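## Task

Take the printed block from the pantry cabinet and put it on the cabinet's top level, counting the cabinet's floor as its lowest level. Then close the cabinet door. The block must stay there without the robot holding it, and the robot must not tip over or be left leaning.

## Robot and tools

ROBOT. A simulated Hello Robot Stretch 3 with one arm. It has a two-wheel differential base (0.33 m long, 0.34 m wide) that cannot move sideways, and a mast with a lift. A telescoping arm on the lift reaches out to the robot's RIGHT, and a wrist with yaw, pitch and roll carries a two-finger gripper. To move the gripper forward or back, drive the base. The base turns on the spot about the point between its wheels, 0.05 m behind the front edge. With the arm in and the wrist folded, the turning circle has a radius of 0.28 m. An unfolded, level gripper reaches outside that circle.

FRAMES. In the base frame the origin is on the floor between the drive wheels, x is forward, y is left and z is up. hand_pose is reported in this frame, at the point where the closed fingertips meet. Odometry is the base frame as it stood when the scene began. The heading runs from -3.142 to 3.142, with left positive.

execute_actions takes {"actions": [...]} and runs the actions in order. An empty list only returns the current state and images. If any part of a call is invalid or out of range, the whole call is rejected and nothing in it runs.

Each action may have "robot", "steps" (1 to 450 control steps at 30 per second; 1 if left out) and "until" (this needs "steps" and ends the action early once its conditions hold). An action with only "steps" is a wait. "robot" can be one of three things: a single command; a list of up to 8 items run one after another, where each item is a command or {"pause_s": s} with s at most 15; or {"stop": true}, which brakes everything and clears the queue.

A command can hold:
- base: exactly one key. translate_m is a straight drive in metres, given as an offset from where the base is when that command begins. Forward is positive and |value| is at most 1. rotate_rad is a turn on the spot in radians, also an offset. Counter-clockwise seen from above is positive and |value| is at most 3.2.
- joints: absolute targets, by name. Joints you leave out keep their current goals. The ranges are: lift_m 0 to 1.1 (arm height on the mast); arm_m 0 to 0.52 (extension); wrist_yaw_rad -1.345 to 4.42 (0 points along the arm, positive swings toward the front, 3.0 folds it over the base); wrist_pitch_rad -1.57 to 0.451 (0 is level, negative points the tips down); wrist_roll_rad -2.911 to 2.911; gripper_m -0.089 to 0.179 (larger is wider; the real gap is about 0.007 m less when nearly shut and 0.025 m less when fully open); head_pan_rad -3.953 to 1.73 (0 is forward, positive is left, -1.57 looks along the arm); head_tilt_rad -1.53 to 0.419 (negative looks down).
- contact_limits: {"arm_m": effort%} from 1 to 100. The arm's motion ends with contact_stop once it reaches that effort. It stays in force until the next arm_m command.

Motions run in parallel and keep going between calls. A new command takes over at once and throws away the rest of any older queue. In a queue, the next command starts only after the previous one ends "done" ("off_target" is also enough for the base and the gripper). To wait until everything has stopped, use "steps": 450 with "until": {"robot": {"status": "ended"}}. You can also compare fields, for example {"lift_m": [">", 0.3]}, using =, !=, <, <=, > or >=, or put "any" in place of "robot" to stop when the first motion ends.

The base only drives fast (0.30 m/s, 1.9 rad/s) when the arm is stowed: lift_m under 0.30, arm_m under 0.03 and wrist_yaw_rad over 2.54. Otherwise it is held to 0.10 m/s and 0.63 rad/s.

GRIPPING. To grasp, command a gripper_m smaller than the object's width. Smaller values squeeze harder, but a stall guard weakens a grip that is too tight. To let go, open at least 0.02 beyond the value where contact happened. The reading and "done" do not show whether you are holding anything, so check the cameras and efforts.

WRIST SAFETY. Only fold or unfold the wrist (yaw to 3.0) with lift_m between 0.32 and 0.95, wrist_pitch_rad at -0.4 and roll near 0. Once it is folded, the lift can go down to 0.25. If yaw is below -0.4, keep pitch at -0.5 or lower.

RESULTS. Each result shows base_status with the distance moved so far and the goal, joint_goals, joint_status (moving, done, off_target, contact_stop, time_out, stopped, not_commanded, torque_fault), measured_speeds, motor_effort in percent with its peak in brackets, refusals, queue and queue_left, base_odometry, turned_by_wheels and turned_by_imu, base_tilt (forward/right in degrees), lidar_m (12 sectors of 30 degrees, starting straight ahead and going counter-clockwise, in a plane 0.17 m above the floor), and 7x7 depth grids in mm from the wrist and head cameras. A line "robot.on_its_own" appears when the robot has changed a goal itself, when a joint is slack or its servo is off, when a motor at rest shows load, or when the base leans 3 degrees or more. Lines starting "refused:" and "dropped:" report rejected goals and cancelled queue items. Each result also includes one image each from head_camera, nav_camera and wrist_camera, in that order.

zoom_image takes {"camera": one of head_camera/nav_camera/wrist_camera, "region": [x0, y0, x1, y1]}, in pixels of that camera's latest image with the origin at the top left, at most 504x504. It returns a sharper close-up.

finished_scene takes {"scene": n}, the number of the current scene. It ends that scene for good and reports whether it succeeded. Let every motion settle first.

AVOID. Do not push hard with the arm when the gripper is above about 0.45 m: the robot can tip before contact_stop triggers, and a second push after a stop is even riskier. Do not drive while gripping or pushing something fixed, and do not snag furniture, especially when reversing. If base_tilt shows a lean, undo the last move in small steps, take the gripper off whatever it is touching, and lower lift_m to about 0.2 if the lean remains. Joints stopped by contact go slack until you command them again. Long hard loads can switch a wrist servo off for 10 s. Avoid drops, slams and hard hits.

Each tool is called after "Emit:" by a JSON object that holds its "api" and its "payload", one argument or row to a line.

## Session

Emit:
{"api": "execute_actions", "payload": {
  "actions": []
}}

Scene clock: 0.00 s.
robot.base_odometry: x=+0.000 y=+0.000 heading=+0.000 (m, m, rad; robot's odometry frame)
robot.turned_by_wheels: +0.000 (rad since the last result)
robot.turned_by_imu: +0.000 (rad since the last result)
robot.base_tilt: forward=-0.9 right=+0.8 (deg)
robot.lidar_m: 2.58 1.93 1.93 2.93 2.58 2.26 1.40 1.25 1.25 1.48 2.19 2.20
robot.head_depth_mm: 2115 2475 2469 2477 2456 2479 2325 / 2111 2706 2713 2740 2678 2721 2311 / 2133 2941 3010 2999 2984 2955 2302 / 1854 3197 3269 3308 3357 3188 2282 / 2146 3037 3115 3124 3172 3172 2272 / 2166 2811 2866 2886 2897 2941 2231 / 2175 2618 2637 2669 2694 2697 2255
robot.base_status: not_commanded
robot.joint_positions: lift_m=+0.413 arm_m=+0.000 wrist_yaw_rad=+3.097 wrist_pitch_rad=-0.367 wrist_roll_rad=-0.016 gripper_m=+0.037 head_pan_rad=-0.009 head_tilt_rad=+0.014
robot.joint_goals: lift_m=+0.413 arm_m=+0.000 wrist_yaw_rad=+3.097 wrist_pitch_rad=-0.367 wrist_roll_rad=-0.016 gripper_m=+0.037 head_pan_rad=-0.009 head_tilt_rad=+0.014
robot.joint_status: lift_m=not_commanded arm_m=not_commanded wrist_yaw_rad=not_commanded wrist_pitch_rad=not_commanded wrist_roll_rad=not_commanded gripper_m=not_commanded head_pan_rad=not_commanded head_tilt_rad=not_commanded
robot.measured_speeds: translate_m=+0.000 rotate_rad=+0.000 lift_m=+0.000 arm_m=+0.000 wrist_yaw_rad=+0.000 wrist_pitch_rad=+0.000 wrist_roll_rad=+0.000 head_pan_rad=+0.000 head_tilt_rad=+0.000
robot: refusals=0 queue=idle queue_left=0
robot.motor_effort: left_wheel=+0 right_wheel=+0 lift_m=+35 arm_m=+0 wrist_yaw_rad=+0 wrist_pitch_rad=+5 wrist_roll_rad=+0 gripper_m=+0 head_pan_rad=+0 head_tilt_rad=+2 (%)
robot.hand_pose: x=-0.0110 y=+0.0857 z=+0.4373 quat_wxyz=(+0.144, +0.692, +0.115, +0.698) (m; robot's base frame)
robot.wrist_depth_mm: - - - - - - - / - - - - - - - / - - - - - - - / - - - - - - - / 899 900 - 930 968 945 989 / 738 734 - 752 756 766 804 / 618 636 - 640 618 654 667
pictures: head_camera (sideways: a quarter turn clockwise sets it upright), nav_camera (sideways: a quarter turn counterclockwise sets it upright), wrist_camera
camera_calibration (this result's frames):
head_camera: T_world_to_cam=[[-0.0144862, -0.0308555, -0.999419, 1.32236], [-0.0206133, 0.999321, -0.0305537, 0.0454295], [0.999683, 0.0201587, -0.0151124, -0.0310488], [0, 0, 0, 1]] pos_world=[0.0511313, -0.00397069, 1.32251]
nav_camera: T_world_to_cam=[[0.0327947, -0.0493854, 0.998241, -1.25791], [0.0101881, -0.99871, -0.0497433, 0.111912], [0.99941, 0.0118015, -0.0322492, -0.00584433], [0, 0, 0, 1]] pos_world=[0.0459533, 0.0497147, 1.26107]
wrist_camera: T_world_to_cam=[[0.995707, -0.072579, 0.0574465, -0.0203077], [0.0163135, -0.473309, -0.880745, 0.46862], [0.0911136, 0.877901, -0.470093, 0.294843], [0, 0, 0, 1]] pos_world=[-0.0142885, -0.0385153, 0.552505]
Images, in order (width x height): head_camera 896x504, nav_camera 672x504, wrist_camera 644x364.

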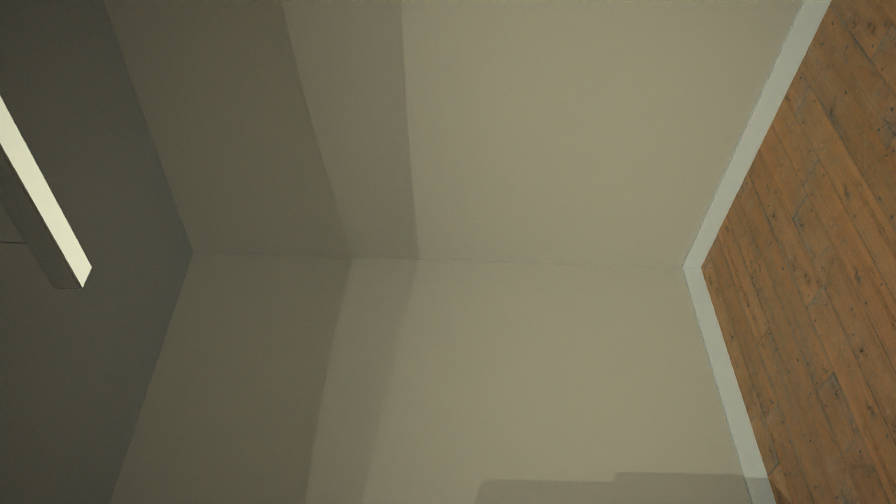

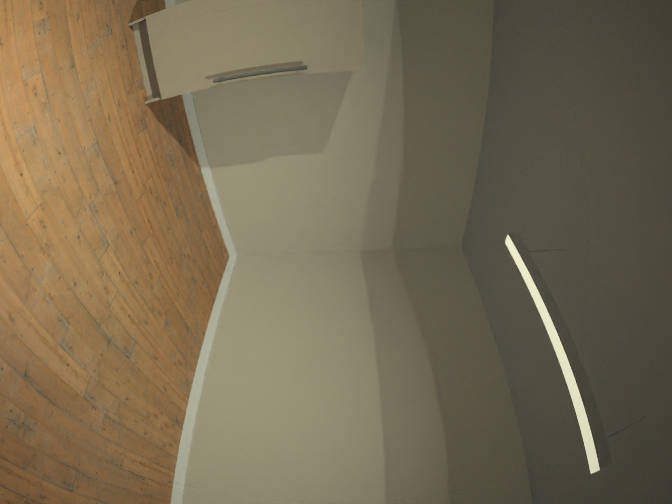

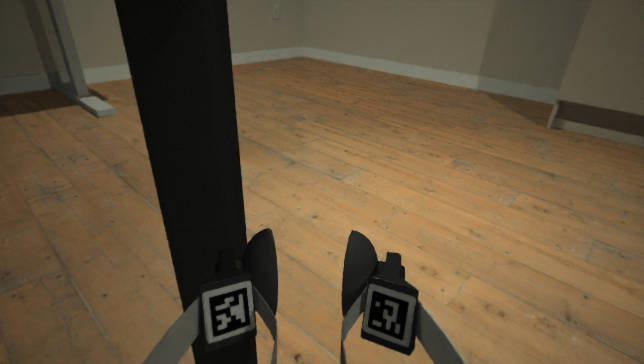

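Emit:
{"api": "execute_actions", "payload": {
  "actions": [
    {"robot":{"joints":{"head_pan_rad":0.7,"head_tilt_rad":-0.3,"wrist_pitch_rad":-0.4,"lift_m":0.28}},"steps":200,"until":{"robot":{"status":"ended"}}}
  ]
}}

Scene clock: 5.57 s.
robot.base_odometry: x=+0.000 y=+0.000 heading=+0.000 (m, m, rad; robot's odometry frame)
robot.turned_by_wheels: +0.000 (rad since the last result)
robot.turned_by_imu: +0.000 (rad since the last result)
robot.base_tilt: forward=-0.8 right=+0.8 (deg)
robot.lidar_m: 2.59 1.93 1.93 2.93 2.58 2.26 1.40 1.25 1.25 1.47 2.20 2.20
robot.head_depth_mm: 2229 2376 2548 2697 2662 1966 1547 / 2240 2360 2523 2721 2667 1954 1542 / 2230 1816 1900 2065 2290 1954 1539 / 2229 1813 1909 2023 2191 1942 1531 / 2222 1819 1899 2021 2171 1929 1534 / 2241 2322 2516 2677 2625 1939 1534 / 2215 2359 2495 2683 2593 1929 1527
robot.base_status: not_commanded
robot.joint_positions: lift_m=+0.280 arm_m=+0.000 wrist_yaw_rad=+3.097 wrist_pitch_rad=-0.413 wrist_roll_rad=-0.016 gripper_m=+0.037 head_pan_rad=+0.693 head_tilt_rad=-0.296
robot.joint_goals: lift_m=+0.280 arm_m=+0.000 wrist_yaw_rad=+3.097 wrist_pitch_rad=-0.400 wrist_roll_rad=-0.016 gripper_m=+0.037 head_pan_rad=+0.700 head_tilt_rad=-0.300
robot.joint_status: lift_m=done arm_m=not_commanded wrist_yaw_rad=not_commanded wrist_pitch_rad=done wrist_roll_rad=not_commanded gripper_m=not_commanded head_pan_rad=done head_tilt_rad=done
robot.measured_speeds: translate_m=+0.000 rotate_rad=+0.000 lift_m=+0.000 arm_m=+0.000 wrist_yaw_rad=+0.000 wrist_pitch_rad=+0.000 wrist_roll_rad=+0.000 head_pan_rad=+0.000 head_tilt_rad=+0.000
robot: refusals=0 queue=done queue_left=0
robot.motor_effort: left_wheel=+1(1) right_wheel=+0(0) lift_m=+30(36) arm_m=+0(1) wrist_yaw_rad=+0(1) wrist_pitch_rad=+5(3) wrist_roll_rad=+0(0) gripper_m=+0(0) head_pan_rad=+4(44) head_tilt_rad=-2(25) (%)
robot.hand_pose: x=-0.0112 y=+0.0802 z=+0.2940 quat_wxyz=(+0.160, +0.689, +0.131, +0.694) (m; robot's base frame)
robot.wrist_depth_mm: - - - - - - - / - - - - - - - / - - - - - - - / 775 792 823 834 826 834 860 / 620 631 - 646 662 662 676 / 518 528 - 535 549 556 560 / 457 - - - 446 473 475
pictures: head_camera (sideways: a quarter turn clockwise sets it upright), nav_camera (sideways: a quarter turn counterclockwise sets it upright), wrist_camera
camera_calibration (this result's frames):
head_camera: T_world_to_cam=[[-0.225, -0.22703, -0.94754, 1.25571], [-0.66682, 0.744946, -0.0201475, 0.0358134], [0.710441, 0.627306, -0.319001, 0.366277], [0, 0, 0, 1]] pos_world=[0.0461968, 0.0286361, 1.3074]
nav_camera: T_world_to_cam=[[0.289802, 0.17675, 0.940625, -1.18407], [0.640015, -0.766522, -0.0531506, 0.112485], [0.711615, 0.617417, -0.335262, 0.390325], [0, 0, 0, 1]] pos_world=[-0.00660833, 0.0545132, 1.25061]
wrist_camera: T_world_to_cam=[[0.995825, -0.0699228, 0.0586876, -0.0128174], [0.0144935, -0.513631, -0.857889, 0.336293], [0.0901298, 0.855157, -0.510473, 0.246065], [0, 0, 0, 1]] pos_world=[-0.0142879, -0.0385896, 0.414864]
Images, in order (width x height): head_camera 896x504, nav_camera 672x504, wrist_camera 644x364.

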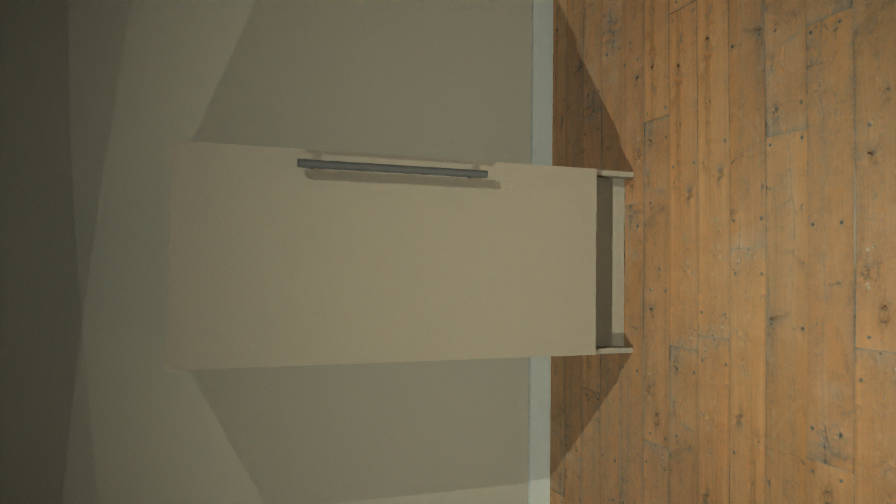

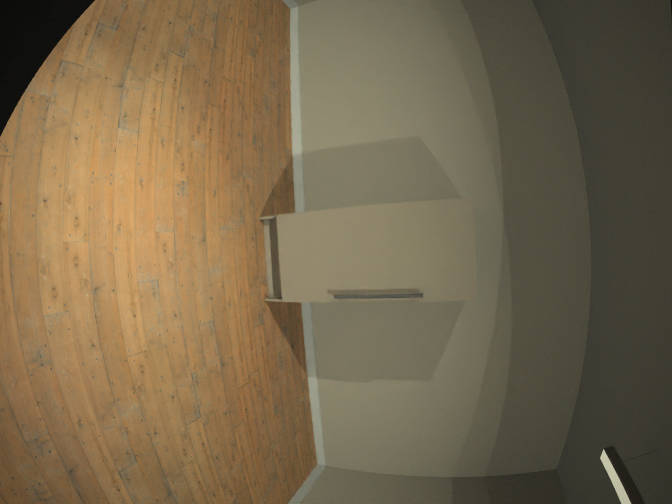

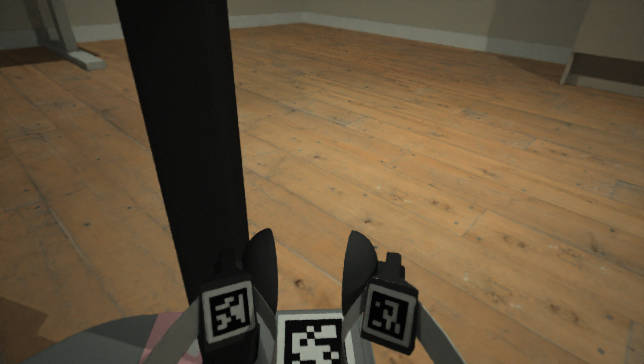

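Emit:
{"api": "execute_actions", "payload": {
  "actions": [
    {"robot":[{"joints":{"head_pan_rad":-1.57,"head_tilt_rad":-0.3},"base":{"rotate_rad":0.72}},{"base":{"translate_m":1.0}},{"base":{"translate_m":0.23}},{"base":{"rotate_rad":1.57}},{"base":{"translate_m":-0.2}},{"joints":{"lift_m":0.7}},{"joints":{"wrist_yaw_rad":0,"wrist_pitch_rad":0,"gripper_m":0.12}}],"steps":450,"until":{"robot":{"status":"ended"}}},
    {"steps":450,"until":{"robot":{"status":"ended"}}}
  ]
}}

Scene clock: 33.83 s.
robot.base_odometry: x=+1.056 y=+0.661 heading=+2.290 (m, m, rad; robot's odometry frame)
robot.turned_by_wheels: +2.290 (rad since the last result)
robot.turned_by_imu: +2.278 (rad since the last result)
robot.base_tilt: forward=-0.9 right=+0.8 (deg)
robot.lidar_m: 2.83 2.50 2.60 2.47 2.52 2.06 1.95 1.99 1.38 0.71 0.73 1.74
robot.head_depth_mm: 1132 1196 1273 1353 1459 1572 1554 / 1131 1194 1272 1348 1449 1574 1548 / 1116 638 1252 1330 1437 1544 1500 / 1108 628 666 704 755 815 878 / 1110 626 666 710 759 819 887 / 1106 628 665 710 763 818 888 / 1104 626 665 708 757 816 886
robot.base_status: done (translate_m -0.2000 of -0.2000)
robot.joint_positions: lift_m=+0.700 arm_m=+0.000 wrist_yaw_rad=+0.003 wrist_pitch_rad=-0.023 wrist_roll_rad=-0.016 gripper_m=+0.120 head_pan_rad=-1.563 head_tilt_rad=-0.296
robot.joint_goals: lift_m=+0.700 arm_m=+0.000 wrist_yaw_rad=+0.000 wrist_pitch_rad=+0.000 wrist_roll_rad=-0.016 gripper_m=+0.120 head_pan_rad=-1.570 head_tilt_rad=-0.300
robot.joint_status: lift_m=done arm_m=not_commanded wrist_yaw_rad=done wrist_pitch_rad=done wrist_roll_rad=not_commanded gripper_m=done head_pan_rad=done head_tilt_rad=done
robot.measured_speeds: translate_m=+0.000 rotate_rad=+0.000 lift_m=+0.000 arm_m=+0.000 wrist_yaw_rad=+0.000 wrist_pitch_rad=+0.000 wrist_roll_rad=+0.000 head_pan_rad=+0.000 head_tilt_rad=+0.000
robot: refusals=0 queue=done queue_left=0
robot.motor_effort: left_wheel=-1(9) right_wheel=+1(13) lift_m=+40(43) arm_m=+0(0) wrist_yaw_rad=-3(1) wrist_pitch_rad=+9(11) wrist_roll_rad=+0(0) gripper_m=+0(80) head_pan_rad=-4(44) head_tilt_rad=-2(3) (%)
robot.hand_pose: x=-0.0207 y=-0.4003 z=+0.8086 quat_wxyz=(+0.713, +0.009, -0.701, -0.007) (m; robot's base frame)
robot.wrist_depth_mm: 416 428 435 - - - - / 430 440 442 - - - - / 433 443 461 - - - - / 445 457 469 - - - - / 457 469 475 - - - - / 470 - 493 - - - - / 473 - 498 - - - -
pictures: head_camera (sideways: a quarter turn clockwise sets it upright), nav_camera (sideways: a quarter turn counterclockwise sets it upright), wrist_camera
camera_calibration (this result's frames):
head_camera: T_world_to_cam=[[-0.0333731, 0.318598, -0.947302, 1.25423], [0.998793, 0.0448007, -0.0201197, 0.0256168], [0.0360297, -0.946831, -0.319709, 0.371312], [0, 0, 0, 1]] pos_world=[0.00289324, -0.0491721, 1.30736]
nav_camera: T_world_to_cam=[[-0.0465688, -0.336941, 0.940373, -1.18169], [-0.998533, -0.0103369, -0.0531527, 0.122483], [0.0276299, -0.941469, -0.335966, 0.395414], [0, 0, 0, 1]] pos_world=[0.0563485, -0.0246245, 1.25059]
wrist_camera: T_world_to_cam=[[-0.998085, 0.0428005, 0.0446649, -0.052019], [-0.0379111, 0.147345, -0.988358, 0.900166], [-0.0488834, -0.988159, -0.14544, -0.115446], [0, 0, 0, 1]] pos_world=[-0.0234365, -0.244488, 0.87522]
Images, in order (width x height): head_camera 896x504, nav_camera 672x504, wrist_camera 644x364.

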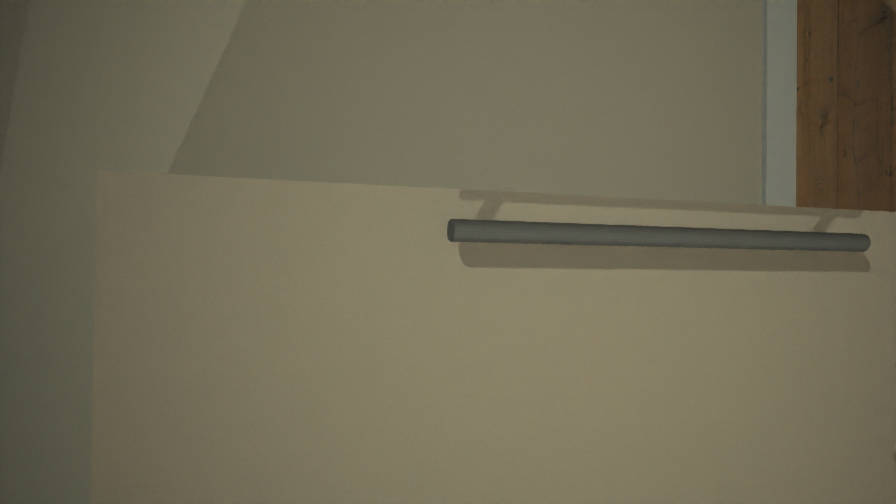

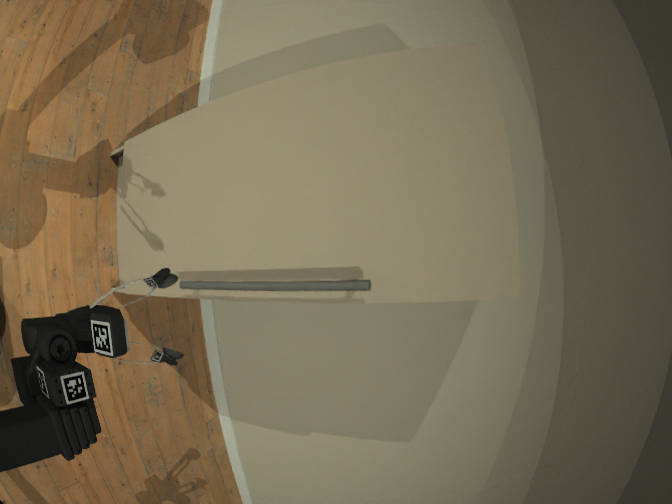

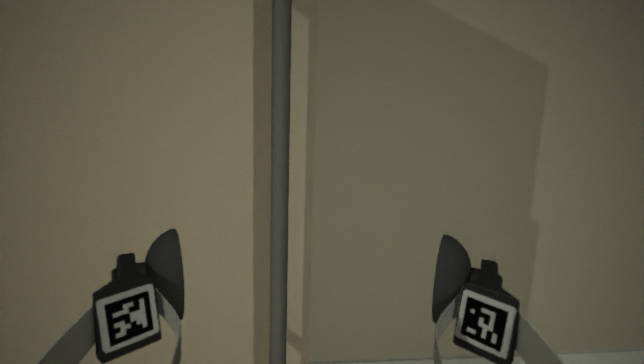

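Emit:
{"api": "execute_actions", "payload": {
  "actions": [
    {"robot":[{"base":{"translate_m":0.035}},{"joints":{"arm_m":0.285}},{"joints":{"gripper_m":-0.05}},{"joints":{"arm_m":0.14},"base":{"translate_m":0.02}},{"joints":{"arm_m":0.0},"base":{"translate_m":0.08}},{"joints":{"gripper_m":0.15}}],"steps":450,"until":{"robot":{"status":"ended"}}},
    {"steps":450,"until":{"robot":{"status":"ended"}}},
    {"robot":[{"joints":{"lift_m":0.3}},{"base":{"translate_m":-0.25},"joints":{"gripper_m":0.0}},{"joints":{"arm_m":0.2}},{"base":{"translate_m":0.45}},{"joints":{"arm_m":0,"wrist_yaw_rad":0,"head_tilt_rad":-0.5}}],"steps":450,"until":{"robot":{"status":"ended"}}},
    {"steps":450,"until":{"robot":{"status":"ended"}}}
  ]
}}

Scene clock: 72.17 s.
robot.base_odometry: x=+0.836 y=+0.913 heading=+2.290 (m, m, rad; robot's odometry frame)
robot.turned_by_wheels: +0.000 (rad since the last result)
robot.turned_by_imu: -0.005 (rad since the last result)
robot.base_tilt: forward=-0.9 right=+0.8 (deg)
robot.lidar_m: 2.49 2.19 2.61 2.49 2.55 2.42 2.28 1.97 0.73 0.69 0.71 1.71
robot.head_depth_mm: 567 618 679 754 851 976 1144 / 566 617 680 758 849 971 1145 / 565 618 677 755 849 971 1140 / 564 615 680 753 850 972 1132 / 563 615 677 753 850 970 1132 / 562 614 677 753 877 1504 1290 / 577 1156 1306 1453 1638 1581 1318
robot.base_status: done (translate_m +0.4500 of +0.4500)
robot.joint_positions: lift_m=+0.300 arm_m=+0.000 wrist_yaw_rad=+0.001 wrist_pitch_rad=-0.021 wrist_roll_rad=-0.016 gripper_m=+0.000 head_pan_rad=-1.563 head_tilt_rad=-0.493
robot.joint_goals: lift_m=+0.300 arm_m=+0.000 wrist_yaw_rad=+0.000 wrist_pitch_rad=+0.000 wrist_roll_rad=-0.016 gripper_m=+0.000 head_pan_rad=-1.570 head_tilt_rad=-0.500
robot.joint_status: lift_m=done arm_m=done wrist_yaw_rad=done wrist_pitch_rad=done wrist_roll_rad=not_commanded gripper_m=done head_pan_rad=done head_tilt_rad=done
robot.measured_speeds: translate_m=+0.000 rotate_rad=+0.000 lift_m=+0.000 arm_m=+0.000 wrist_yaw_rad=+0.000 wrist_pitch_rad=+0.000 wrist_roll_rad=+0.000 head_pan_rad=+0.000 head_tilt_rad=+0.000
robot: refusals=0 queue=done queue_left=0
robot.motor_effort: left_wheel=+1(14) right_wheel=+0(29) lift_m=+29(39) arm_m=-3(9) wrist_yaw_rad=-1(61) wrist_pitch_rad=+8(10) wrist_roll_rad=+0(0) gripper_m=-2(100) head_pan_rad=-4(4) head_tilt_rad=-4(22) (%)
robot.hand_pose: x=-0.0212 y=-0.4010 z=+0.4093 quat_wxyz=(+0.713, +0.008, -0.701, -0.007) (m; robot's base frame)
robot.wrist_depth_mm: 942 402 415 426 439 447 - / 961 416 426 436 452 459 - / 990 424 432 445 456 475 - / - 433 439 462 474 486 - / - 443 451 468 483 499 - / - 457 462 - 489 516 - / 765 468 486 496 506 524 845
pictures: head_camera (sideways: a quarter turn clockwise sets it upright), nav_camera (sideways: a quarter turn counterclockwise sets it upright), wrist_camera
camera_calibration (this result's frames):
head_camera: T_world_to_cam=[[-0.034718, 0.497712, -0.866647, 1.149], [0.998769, 0.0480169, -0.012435, 0.0156082], [0.0354247, -0.866012, -0.498767, 0.604324], [0, 0, 0, 1]] pos_world=[0.00289403, -0.0492676, 1.29739]
nav_camera: T_world_to_cam=[[-0.0452365, -0.514358, 0.856382, -1.07212], [-0.998611, 0.000111824, -0.0526824, 0.121858], [0.0270018, -0.857576, -0.513648, 0.626632], [0, 0, 0, 1]] pos_world=[0.0562694, -0.0140826, 1.24643]
wrist_camera: T_world_to_cam=[[-0.998005, 0.0446818, 0.0446095, -0.0338438], [-0.0376402, 0.146213, -0.988537, 0.505223], [-0.0506921, -0.988244, -0.144239, -0.174776], [0, 0, 0, 1]] pos_world=[-0.0236193, -0.245079, 0.475732]
Images, in order (width x height): head_camera 896x504, nav_camera 672x504, wrist_camera 644x364.

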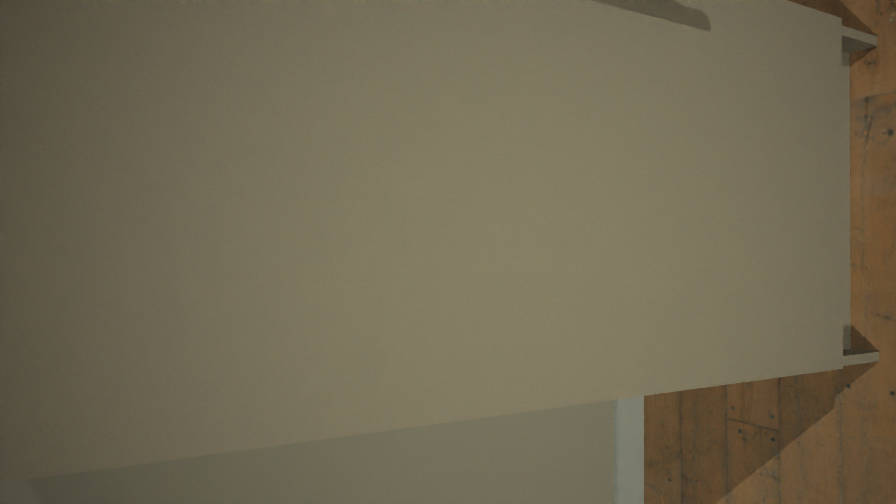

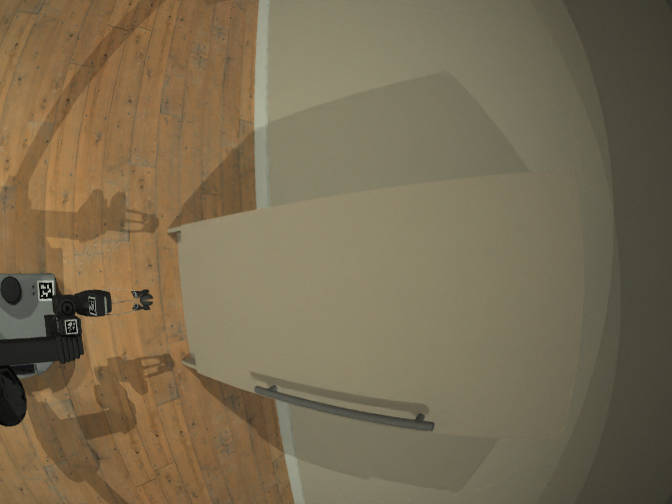

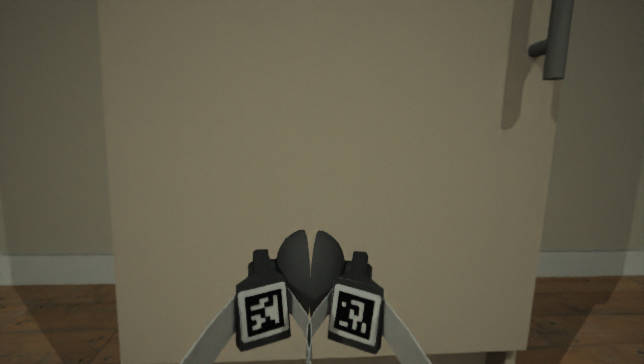

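Emit:
{"api": "execute_actions", "payload": {
  "actions": [
    {"robot":[{"base":{"translate_m":-0.30},"joints":{"lift_m":0.7,"gripper_m":0.12}},{"joints":{"arm_m":0.275}},{"joints":{"gripper_m":-0.05}},{"joints":{"arm_m":0.14},"base":{"translate_m":0.02}},{"joints":{"arm_m":0.0},"base":{"translate_m":0.08}}],"steps":450,"until":{"robot":{"status":"ended"}}},
    {"steps":450,"until":{"robot":{"status":"ended"}}}
  ]
}}

Scene clock: 91.90 s.
robot.base_odometry: x=+0.968 y=+0.762 heading=+2.290 (m, m, rad; robot's odometry frame)
robot.turned_by_wheels: +0.000 (rad since the last result)
robot.turned_by_imu: -0.011 (rad since the last result)
robot.base_tilt: forward=-0.9 right=+0.9 (deg)
robot.lidar_m: 2.70 2.37 2.61 2.47 2.53 2.21 2.07 2.01 1.38 0.44 0.56 1.72
robot.head_depth_mm: 330 363 1280 1489 1669 1583 1324 / 345 373 406 446 501 601 1299 / 362 393 430 466 504 563 673 / 380 414 455 505 569 646 757 / 400 438 485 542 615 711 840 / 423 466 518 584 670 785 945 / 449 497 556 634 735 876 1080
robot.base_status: done (translate_m +0.0800 of +0.0800)
robot.joint_positions: lift_m=+0.700 arm_m=+0.000 wrist_yaw_rad=-0.039 wrist_pitch_rad=-0.024 wrist_roll_rad=-0.016 gripper_m=-0.035 head_pan_rad=-1.563 head_tilt_rad=-0.494
robot.joint_goals: lift_m=+0.700 arm_m=+0.000 wrist_yaw_rad=-0.044 wrist_pitch_rad=+0.000 wrist_roll_rad=-0.016 gripper_m=-0.035 head_pan_rad=-1.570 head_tilt_rad=-0.500
robot.joint_status: lift_m=done arm_m=done wrist_yaw_rad=done wrist_pitch_rad=done wrist_roll_rad=not_commanded gripper_m=done head_pan_rad=done head_tilt_rad=done
robot.measured_speeds: translate_m=+0.000 rotate_rad=+0.000 lift_m=+0.000 arm_m=+0.000 wrist_yaw_rad=+0.000 wrist_pitch_rad=+0.000 wrist_roll_rad=+0.000 head_pan_rad=+0.000 head_tilt_rad=+0.000
robot: refusals=0 queue=done queue_left=0
robot.on_its_own: wrist_yaw_rad is held at -0.044, not at your +0.000, by its stall guard, which is not easing now; gripper_m is held at -0.035, not at your -0.050, by its stall guard, which is not easing now
robot.motor_effort: left_wheel=+0(15) right_wheel=+0(29) lift_m=+40(41) arm_m=-4(3) wrist_yaw_rad=-3(67) wrist_pitch_rad=+10(10) wrist_roll_rad=+0(0) gripper_m=-19(100) head_pan_rad=-4(4) head_tilt_rad=-3(3) (%)
robot.hand_pose: x=-0.0315 y=-0.4008 z=+0.8082 quat_wxyz=(+0.713, -0.005, -0.701, -0.023) (m; robot's base frame)
robot.wrist_depth_mm: 264 236 209 142 176 - - / 270 241 214 145 179 - - / 281 248 220 150 185 - - / 288 254 224 156 189 - - / 300 262 231 155 194 - - / 313 271 245 - - - - / 321 281 240 163 - - -
pictures: head_camera (sideways: a quarter turn clockwise sets it upright), nav_camera (sideways: a quarter turn counterclockwise sets it upright), wrist_camera
camera_calibration (this result's frames):
head_camera: T_world_to_cam=[[-0.0347198, 0.497963, -0.866503, 1.14881], [0.998769, 0.0480201, -0.0124232, 0.0155929], [0.0354233, -0.865868, -0.499017, 0.60465], [0, 0, 0, 1]] pos_world=[0.00289401, -0.0492663, 1.29737]
nav_camera: T_world_to_cam=[[-0.0452349, -0.514605, 0.856233, -1.07193], [-0.998611, 0.000127422, -0.0526802, 0.121855], [0.0270004, -0.857427, -0.513897, 0.626955], [0, 0, 0, 1]] pos_world=[0.0562693, -0.0140666, 1.24643]
wrist_camera: T_world_to_cam=[[-0.995393, 0.0848031, 0.0447422, -0.0458893], [-0.0315873, 0.150559, -0.988096, 0.900652], [-0.09053, -0.984957, -0.147186, -0.115114], [0, 0, 0, 1]] pos_world=[-0.02765, -0.245092, 0.875041]
Images, in order (width x height): head_camera 896x504, nav_camera 672x504, wrist_camera 644x364.

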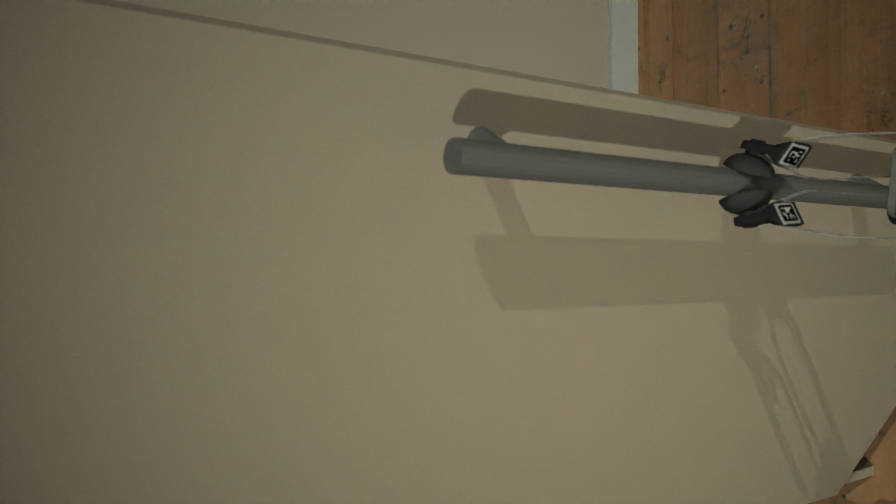

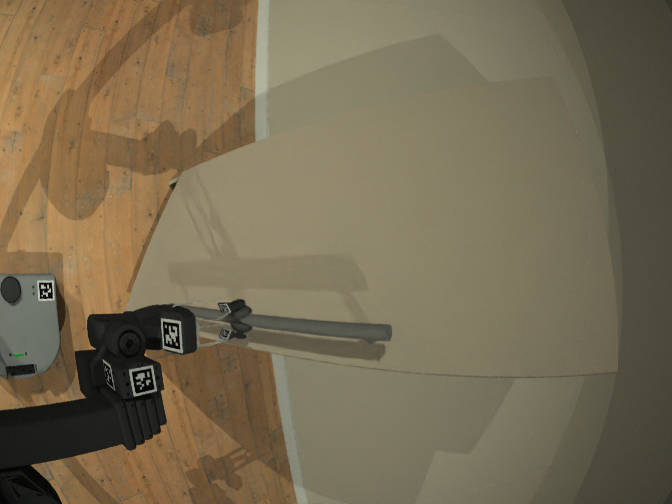

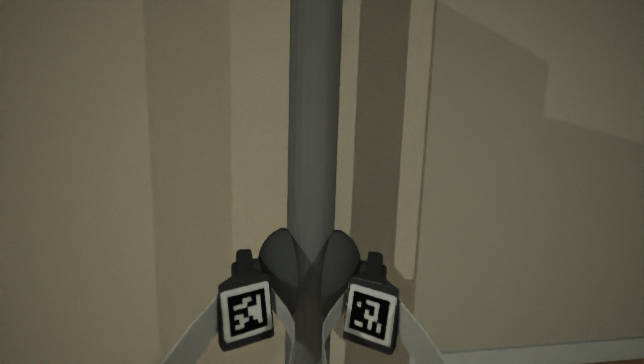

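Emit:
{"api": "execute_actions", "payload": {
  "actions": [
    {"robot":[{"joints":{"wrist_yaw_rad":1.0}},{"joints":{"wrist_yaw_rad":1.5},"base":{"translate_m":0.18}}],"steps":450,"until":{"robot":{"status":"ended"}}}
  ]
}}

Scene clock: 106.07 s.
robot.base_odometry: x=+0.849 y=+0.898 heading=+2.289 (m, m, rad; robot's odometry frame)
robot.turned_by_wheels: -0.001 (rad since the last result)
robot.turned_by_imu: -0.946 (rad since the last result)
robot.base_tilt: forward=-0.9 right=+0.8 (deg)
robot.lidar_m: 0.51 1.83 2.69 2.38 2.60 2.52 2.64 2.14 2.08 1.72 0.33 0.34
robot.head_depth_mm: 1852 2005 2161 2323 1956 1581 1331 / 1974 2147 2288 2446 1966 1579 1329 / 2051 2261 2482 2550 1959 1578 1324 / 1895 2069 2283 2467 1960 1578 1324 / 1669 1813 1963 2170 1963 1574 1315 / 1493 1604 1737 1885 1905 1573 1320 / 1348 1432 1547 1657 1769 1577 1315
robot.base_status: done (translate_m +0.1799 of +0.1800)
robot.joint_positions: lift_m=+0.700 arm_m=+0.000 wrist_yaw_rad=+1.448 wrist_pitch_rad=-0.026 wrist_roll_rad=-0.016 gripper_m=-0.035 head_pan_rad=-1.565 head_tilt_rad=-0.497
robot.joint_goals: lift_m=+0.700 arm_m=+0.000 wrist_yaw_rad=+1.500 wrist_pitch_rad=+0.000 wrist_roll_rad=-0.016 gripper_m=-0.035 head_pan_rad=-1.570 head_tilt_rad=-0.500
robot.joint_status: lift_m=done arm_m=done wrist_yaw_rad=off_target wrist_pitch_rad=done wrist_roll_rad=not_commanded gripper_m=done head_pan_rad=done head_tilt_rad=done
robot.measured_speeds: translate_m=+0.000 rotate_rad=+0.000 lift_m=+0.000 arm_m=+0.000 wrist_yaw_rad=+0.000 wrist_pitch_rad=+0.000 wrist_roll_rad=+0.000 head_pan_rad=+0.000 head_tilt_rad=+0.000
robot: refusals=0 queue=dropped queue_left=0
robot.on_its_own: gripper_m is held at -0.035, not at your -0.050, by its stall guard, which is not easing now; right_wheel is at rest, and its effort (+27) is outside its rest range (-18 to +18); wrist_yaw_rad is at rest, and its effort (+47) is outside its rest range (-12 to +12)
robot.motor_effort: left_wheel=-5(25) right_wheel=+27(63) lift_m=+38(40) arm_m=+1(3) wrist_yaw_rad=+47(90) wrist_pitch_rad=+11(15) wrist_roll_rad=+0(0) gripper_m=-22(27) head_pan_rad=-2(3) head_tilt_rad=-2(4) (%)
robot.hand_pose: x=+0.2322 y=-0.1763 z=+0.8078 quat_wxyz=(+0.540, +0.472, -0.519, +0.465) (m; robot's base frame)
robot.wrist_depth_mm: - - 414 203 169 551 859 / - - 429 159 170 513 869 / - - 439 161 173 485 896 / - - 451 164 176 546 935 / - - 463 166 177 510 946 / - - 556 - 170 595 944 / - - 559 222 173 543 970
pictures: head_camera (sideways: a quarter turn clockwise sets it upright), nav_camera (sideways: a quarter turn counterclockwise sets it upright), wrist_camera
camera_calibration (this result's frames):
head_camera: T_world_to_cam=[[-0.034012, 0.500864, -0.864857, 1.14666], [0.998838, 0.0466067, -0.0122897, 0.0154186], [0.0341526, -0.86427, -0.501867, 0.608367], [0, 0, 0, 1]] pos_world=[0.00282219, -0.0492464, 1.29721]
nav_camera: T_world_to_cam=[[-0.045967, -0.517357, 0.854535, -1.06971], [-0.998611, 0.00175478, -0.0526548, 0.121822], [0.0257418, -0.855768, -0.516719, 0.630634], [0, 0, 0, 1]] pos_world=[0.0562476, -0.0139568, 1.24638]
wrist_camera: T_world_to_cam=[[-0.167269, -0.984895, 0.0447523, -0.183221], [-0.154635, -0.0186219, -0.987796, 0.873303], [0.973709, -0.172148, -0.149184, 0.0275887], [0, 0, 0, 1]] pos_world=[0.0775323, -0.159442, 0.87496]
Images, in order (width x height): head_camera 896x504, nav_camera 672x504, wrist_camera 644x364.

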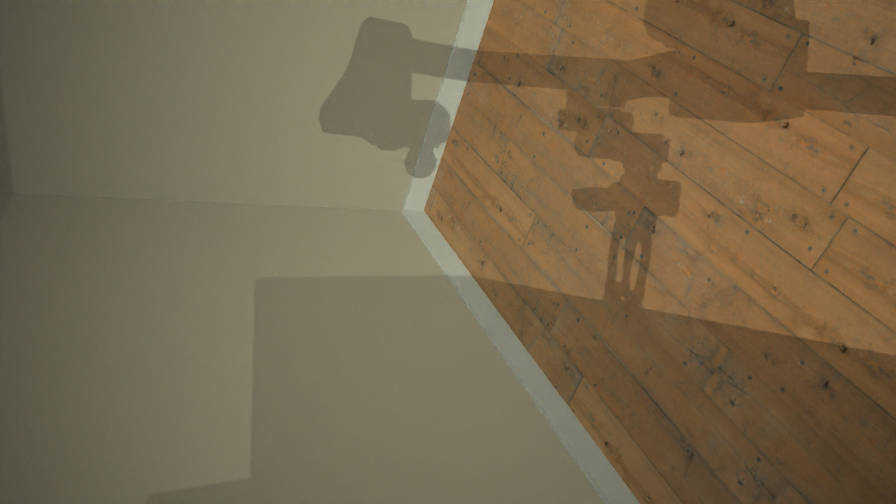

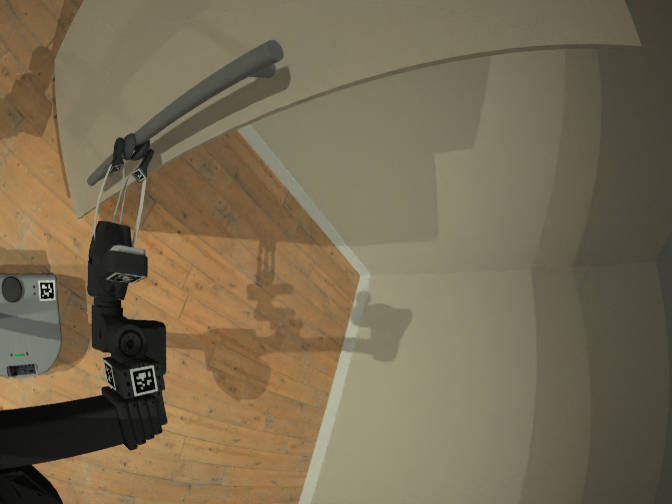

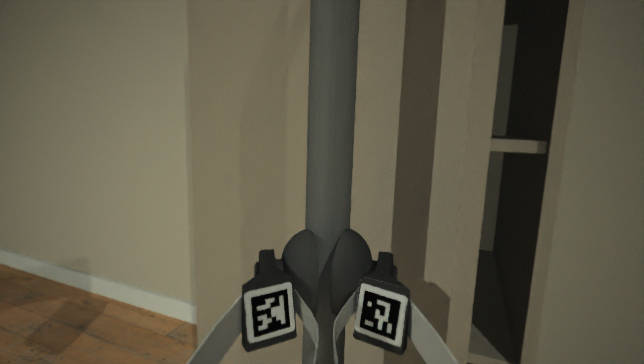

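Emit:
{"api": "execute_actions", "payload": {
  "actions": [
    {"robot":[{"joints":{"gripper_m":0.1,"wrist_yaw_rad":1.45}},{"base":{"translate_m":-0.1}},{"joints":{"arm_m":0.12,"gripper_m":0.0,"head_pan_rad":-0.5}},{"base":{"translate_m":0.22}}],"steps":450,"until":{"robot":{"status":"ended"}}}
  ]
}}

Scene clock: 131.73 s.
robot.base_odometry: x=+0.770 y=+0.988 heading=+2.290 (m, m, rad; robot's odometry frame)
robot.turned_by_wheels: +0.000 (rad since the last result)
robot.turned_by_imu: -0.177 (rad since the last result)
robot.base_tilt: forward=-0.9 right=+0.8 (deg)
robot.lidar_m: 0.45 1.43 2.64 2.37 2.86 2.64 2.66 2.33 2.13 1.92 0.40 0.40
robot.head_depth_mm: 291 315 344 379 413 433 514 / 297 324 354 391 436 494 562 / 306 332 365 404 453 516 597 / 314 342 377 419 471 540 631 / 322 352 389 435 491 565 666 / 331 364 403 451 512 595 707 / 342 375 417 469 535 629 751
robot.base_status: done (translate_m +0.2200 of +0.2200)
robot.joint_positions: lift_m=+0.700 arm_m=+0.120 wrist_yaw_rad=+1.301 wrist_pitch_rad=-0.022 wrist_roll_rad=-0.016 gripper_m=+0.000 head_pan_rad=-0.507 head_tilt_rad=-0.497
robot.joint_goals: lift_m=+0.700 arm_m=+0.120 wrist_yaw_rad=+1.336 wrist_pitch_rad=+0.000 wrist_roll_rad=-0.016 gripper_m=+0.000 head_pan_rad=-0.500 head_tilt_rad=-0.500
robot.joint_status: lift_m=done arm_m=done wrist_yaw_rad=done wrist_pitch_rad=done wrist_roll_rad=not_commanded gripper_m=done head_pan_rad=done head_tilt_rad=done
robot.measured_speeds: translate_m=+0.000 rotate_rad=+0.000 lift_m=+0.000 arm_m=+0.000 wrist_yaw_rad=+0.000 wrist_pitch_rad=+0.000 wrist_roll_rad=+0.000 head_pan_rad=+0.000 head_tilt_rad=+0.000
robot: refusals=0 queue=done queue_left=0
robot.on_its_own: wrist_yaw_rad is held at +1.336, not at your +1.450, by its stall guard, which is still easing
robot.motor_effort: left_wheel=-4(19) right_wheel=+8(40) lift_m=+37(38) arm_m=-3(4) wrist_yaw_rad=+34(93) wrist_pitch_rad=+9(11) wrist_roll_rad=+0(0) gripper_m=-4(82) head_pan_rad=+4(44) head_tilt_rad=-1(1) (%)
robot.hand_pose: x=+0.2250 y=-0.3334 z=+0.8089 quat_wxyz=(+0.572, +0.431, -0.553, +0.425) (m; robot's base frame)
robot.wrist_depth_mm: 221 129 165 363 909 895 853 / 226 132 169 371 930 922 897 / 234 135 174 377 929 945 931 / 243 136 177 390 976 969 931 / 249 141 183 398 - 973 981 / 261 147 191 - - - 972 / 270 149 199 553 - - -
pictures: head_camera (sideways: a quarter turn clockwise sets it upright), nav_camera (sideways: a quarter turn counterclockwise sets it upright), wrist_camera
camera_calibration (this result's frames):
head_camera: T_world_to_cam=[[-0.45321, 0.216093, -0.864815, 1.14916], [0.449359, 0.893267, -0.0122863, 0.0187659], [0.769855, -0.394181, -0.501941, 0.603974], [0, 0, 0, 1]] pos_world=[0.0474059, -0.0270137, 1.2972]
nav_camera: T_world_to_cam=[[0.428347, -0.293878, 0.854491, -1.07254], [-0.491396, -0.869343, -0.0526541, 0.118727], [0.75832, -0.397339, -0.516791, 0.62626], [0, 0, 0, 1]] pos_world=[0.0428577, 0.0368553, 1.24638]
wrist_camera: T_world_to_cam=[[-0.309554, -0.94983, 0.0447186, -0.295467], [-0.151737, 0.00291673, -0.988417, 0.877357], [0.938697, -0.312754, -0.145028, -0.0346584], [0, 0, 0, 1]] pos_world=[0.0741987, -0.294042, 0.875381]
Images, in order (width x height): head_camera 896x504, nav_camera 672x504, wrist_camera 644x364.

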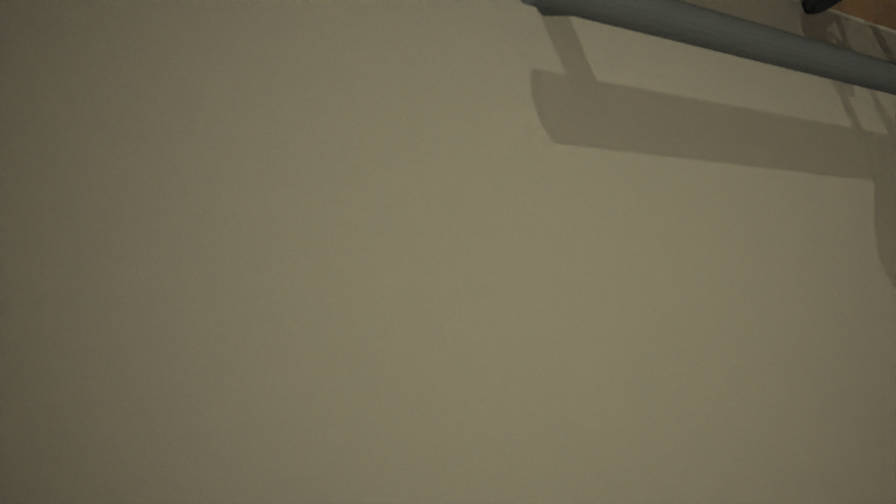

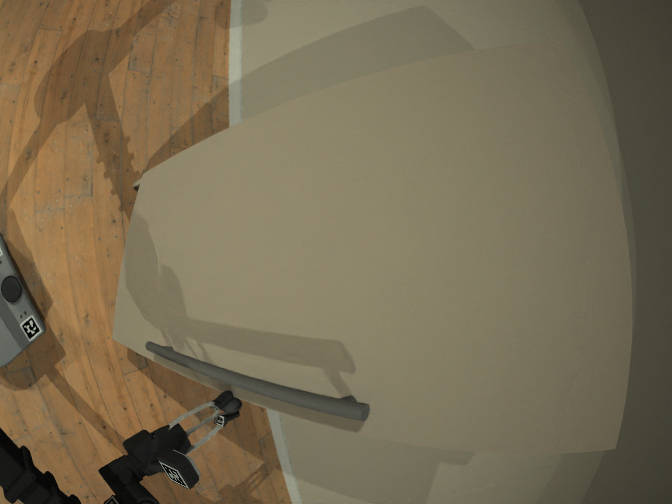

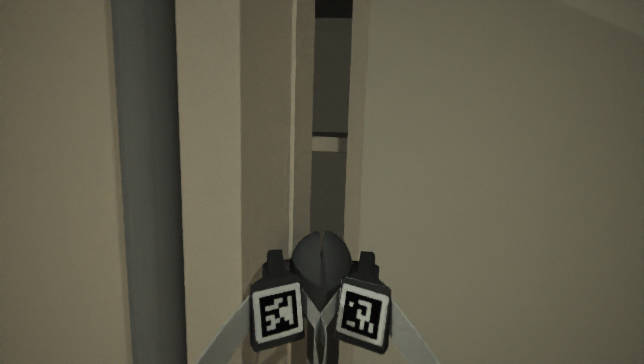

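Emit:
{"api": "execute_actions", "payload": {
  "actions": [
    {"robot":[{"joints":{"arm_m":0.17,"wrist_yaw_rad":1.2}},{"base":{"translate_m":0.1}},{"joints":{"wrist_yaw_rad":1.9}}],"steps":450,"until":{"robot":{"status":"ended"}}}
  ]
}}

Scene clock: 140.03 s.
robot.base_odometry: x=+0.704 y=+1.063 heading=+2.290 (m, m, rad; robot's odometry frame)
robot.turned_by_wheels: +0.000 (rad since the last result)
robot.turned_by_imu: +0.000 (rad since the last result)
robot.base_tilt: forward=-0.9 right=+0.8 (deg)
robot.lidar_m: 0.46 1.32 2.60 2.38 2.95 2.73 2.76 2.37 2.17 1.75 0.49 0.45
robot.head_depth_mm: 358 392 432 483 548 616 700 / 356 389 428 478 540 620 711 / 353 385 425 473 534 613 718 / 350 383 422 470 529 606 709 / 348 380 418 464 523 597 699 / 345 377 414 461 517 592 691 / 343 374 410 455 512 586 678
robot.base_status: done (translate_m +0.1000 of +0.1000)
robot.joint_positions: lift_m=+0.700 arm_m=+0.170 wrist_yaw_rad=+1.897 wrist_pitch_rad=-0.022 wrist_roll_rad=-0.016 gripper_m=+0.000 head_pan_rad=-0.507 head_tilt_rad=-0.497
robot.joint_goals: lift_m=+0.700 arm_m=+0.170 wrist_yaw_rad=+1.900 wrist_pitch_rad=+0.000 wrist_roll_rad=-0.016 gripper_m=+0.000 head_pan_rad=-0.500 head_tilt_rad=-0.500
robot.joint_status: lift_m=done arm_m=done wrist_yaw_rad=done wrist_pitch_rad=done wrist_roll_rad=not_commanded gripper_m=done head_pan_rad=done head_tilt_rad=done
robot.measured_speeds: translate_m=+0.000 rotate_rad=+0.000 lift_m=+0.000 arm_m=+0.000 wrist_yaw_rad=+0.000 wrist_pitch_rad=+0.000 wrist_roll_rad=+0.000 head_pan_rad=+0.000 head_tilt_rad=+0.000
robot: refusals=0 queue=done queue_left=0
robot.motor_effort: left_wheel=+1(7) right_wheel=+0(7) lift_m=+38(37) arm_m=+4(5) wrist_yaw_rad=+2(34) wrist_pitch_rad=+9(9) wrist_roll_rad=+0(0) gripper_m=-2(4) head_pan_rad=+4(3) head_tilt_rad=-2(2) (%)
robot.hand_pose: x=+0.2208 y=-0.2327 z=+0.8089 quat_wxyz=(+0.422, +0.574, -0.402, +0.575) (m; robot's base frame)
robot.wrist_depth_mm: - - 426 339 283 239 210 / - - 435 347 284 244 211 / - - 448 352 290 247 215 / - - 458 359 295 251 217 / - - 478 362 302 255 220 / - - 511 - 302 258 187 / - - 497 387 298 262 186
pictures: head_camera (sideways: a quarter turn clockwise sets it upright), nav_camera (sideways: a quarter turn counterclockwise sets it upright), wrist_camera
camera_calibration (this result's frames):
head_camera: T_world_to_cam=[[-0.45321, 0.216093, -0.864815, 1.14916], [0.449359, 0.893267, -0.0122863, 0.0187659], [0.769855, -0.394181, -0.501941, 0.603974], [0, 0, 0, 1]] pos_world=[0.0474059, -0.0270137, 1.2972]
nav_camera: T_world_to_cam=[[0.428347, -0.293878, 0.854491, -1.07254], [-0.491396, -0.869343, -0.0526541, 0.118727], [0.75832, -0.397339, -0.516791, 0.62626], [0, 0, 0, 1]] pos_world=[0.0428577, 0.0368553, 1.24638]
wrist_camera: T_world_to_cam=[[0.276915, -0.959854, 0.0447113, -0.332962], [-0.127182, -0.0827337, -0.988423, 0.851086], [0.95244, 0.268023, -0.144986, 0.132876], [0, 0, 0, 1]] pos_world=[0.0738879, -0.284795, 0.875385]
Images, in order (width x height): head_camera 896x504, nav_camera 672x504, wrist_camera 644x364.

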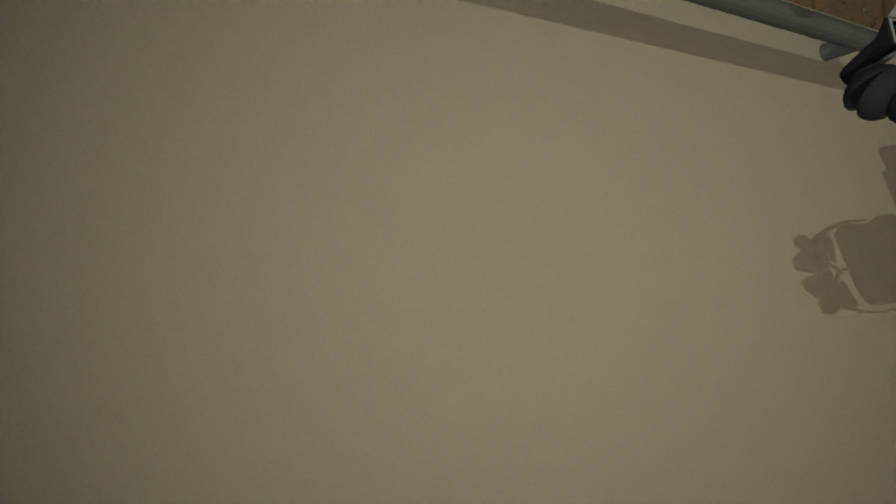

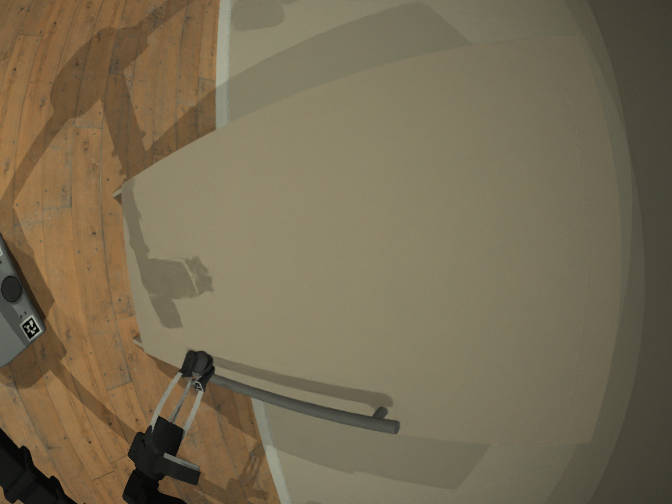

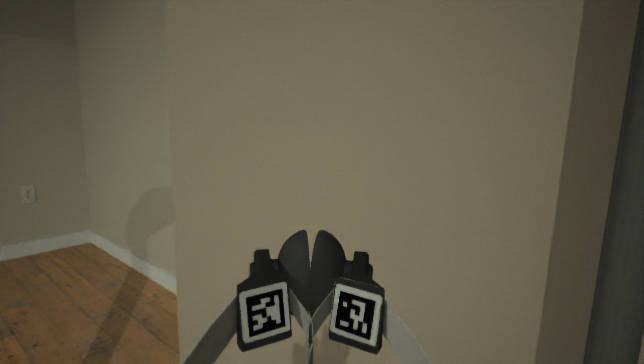

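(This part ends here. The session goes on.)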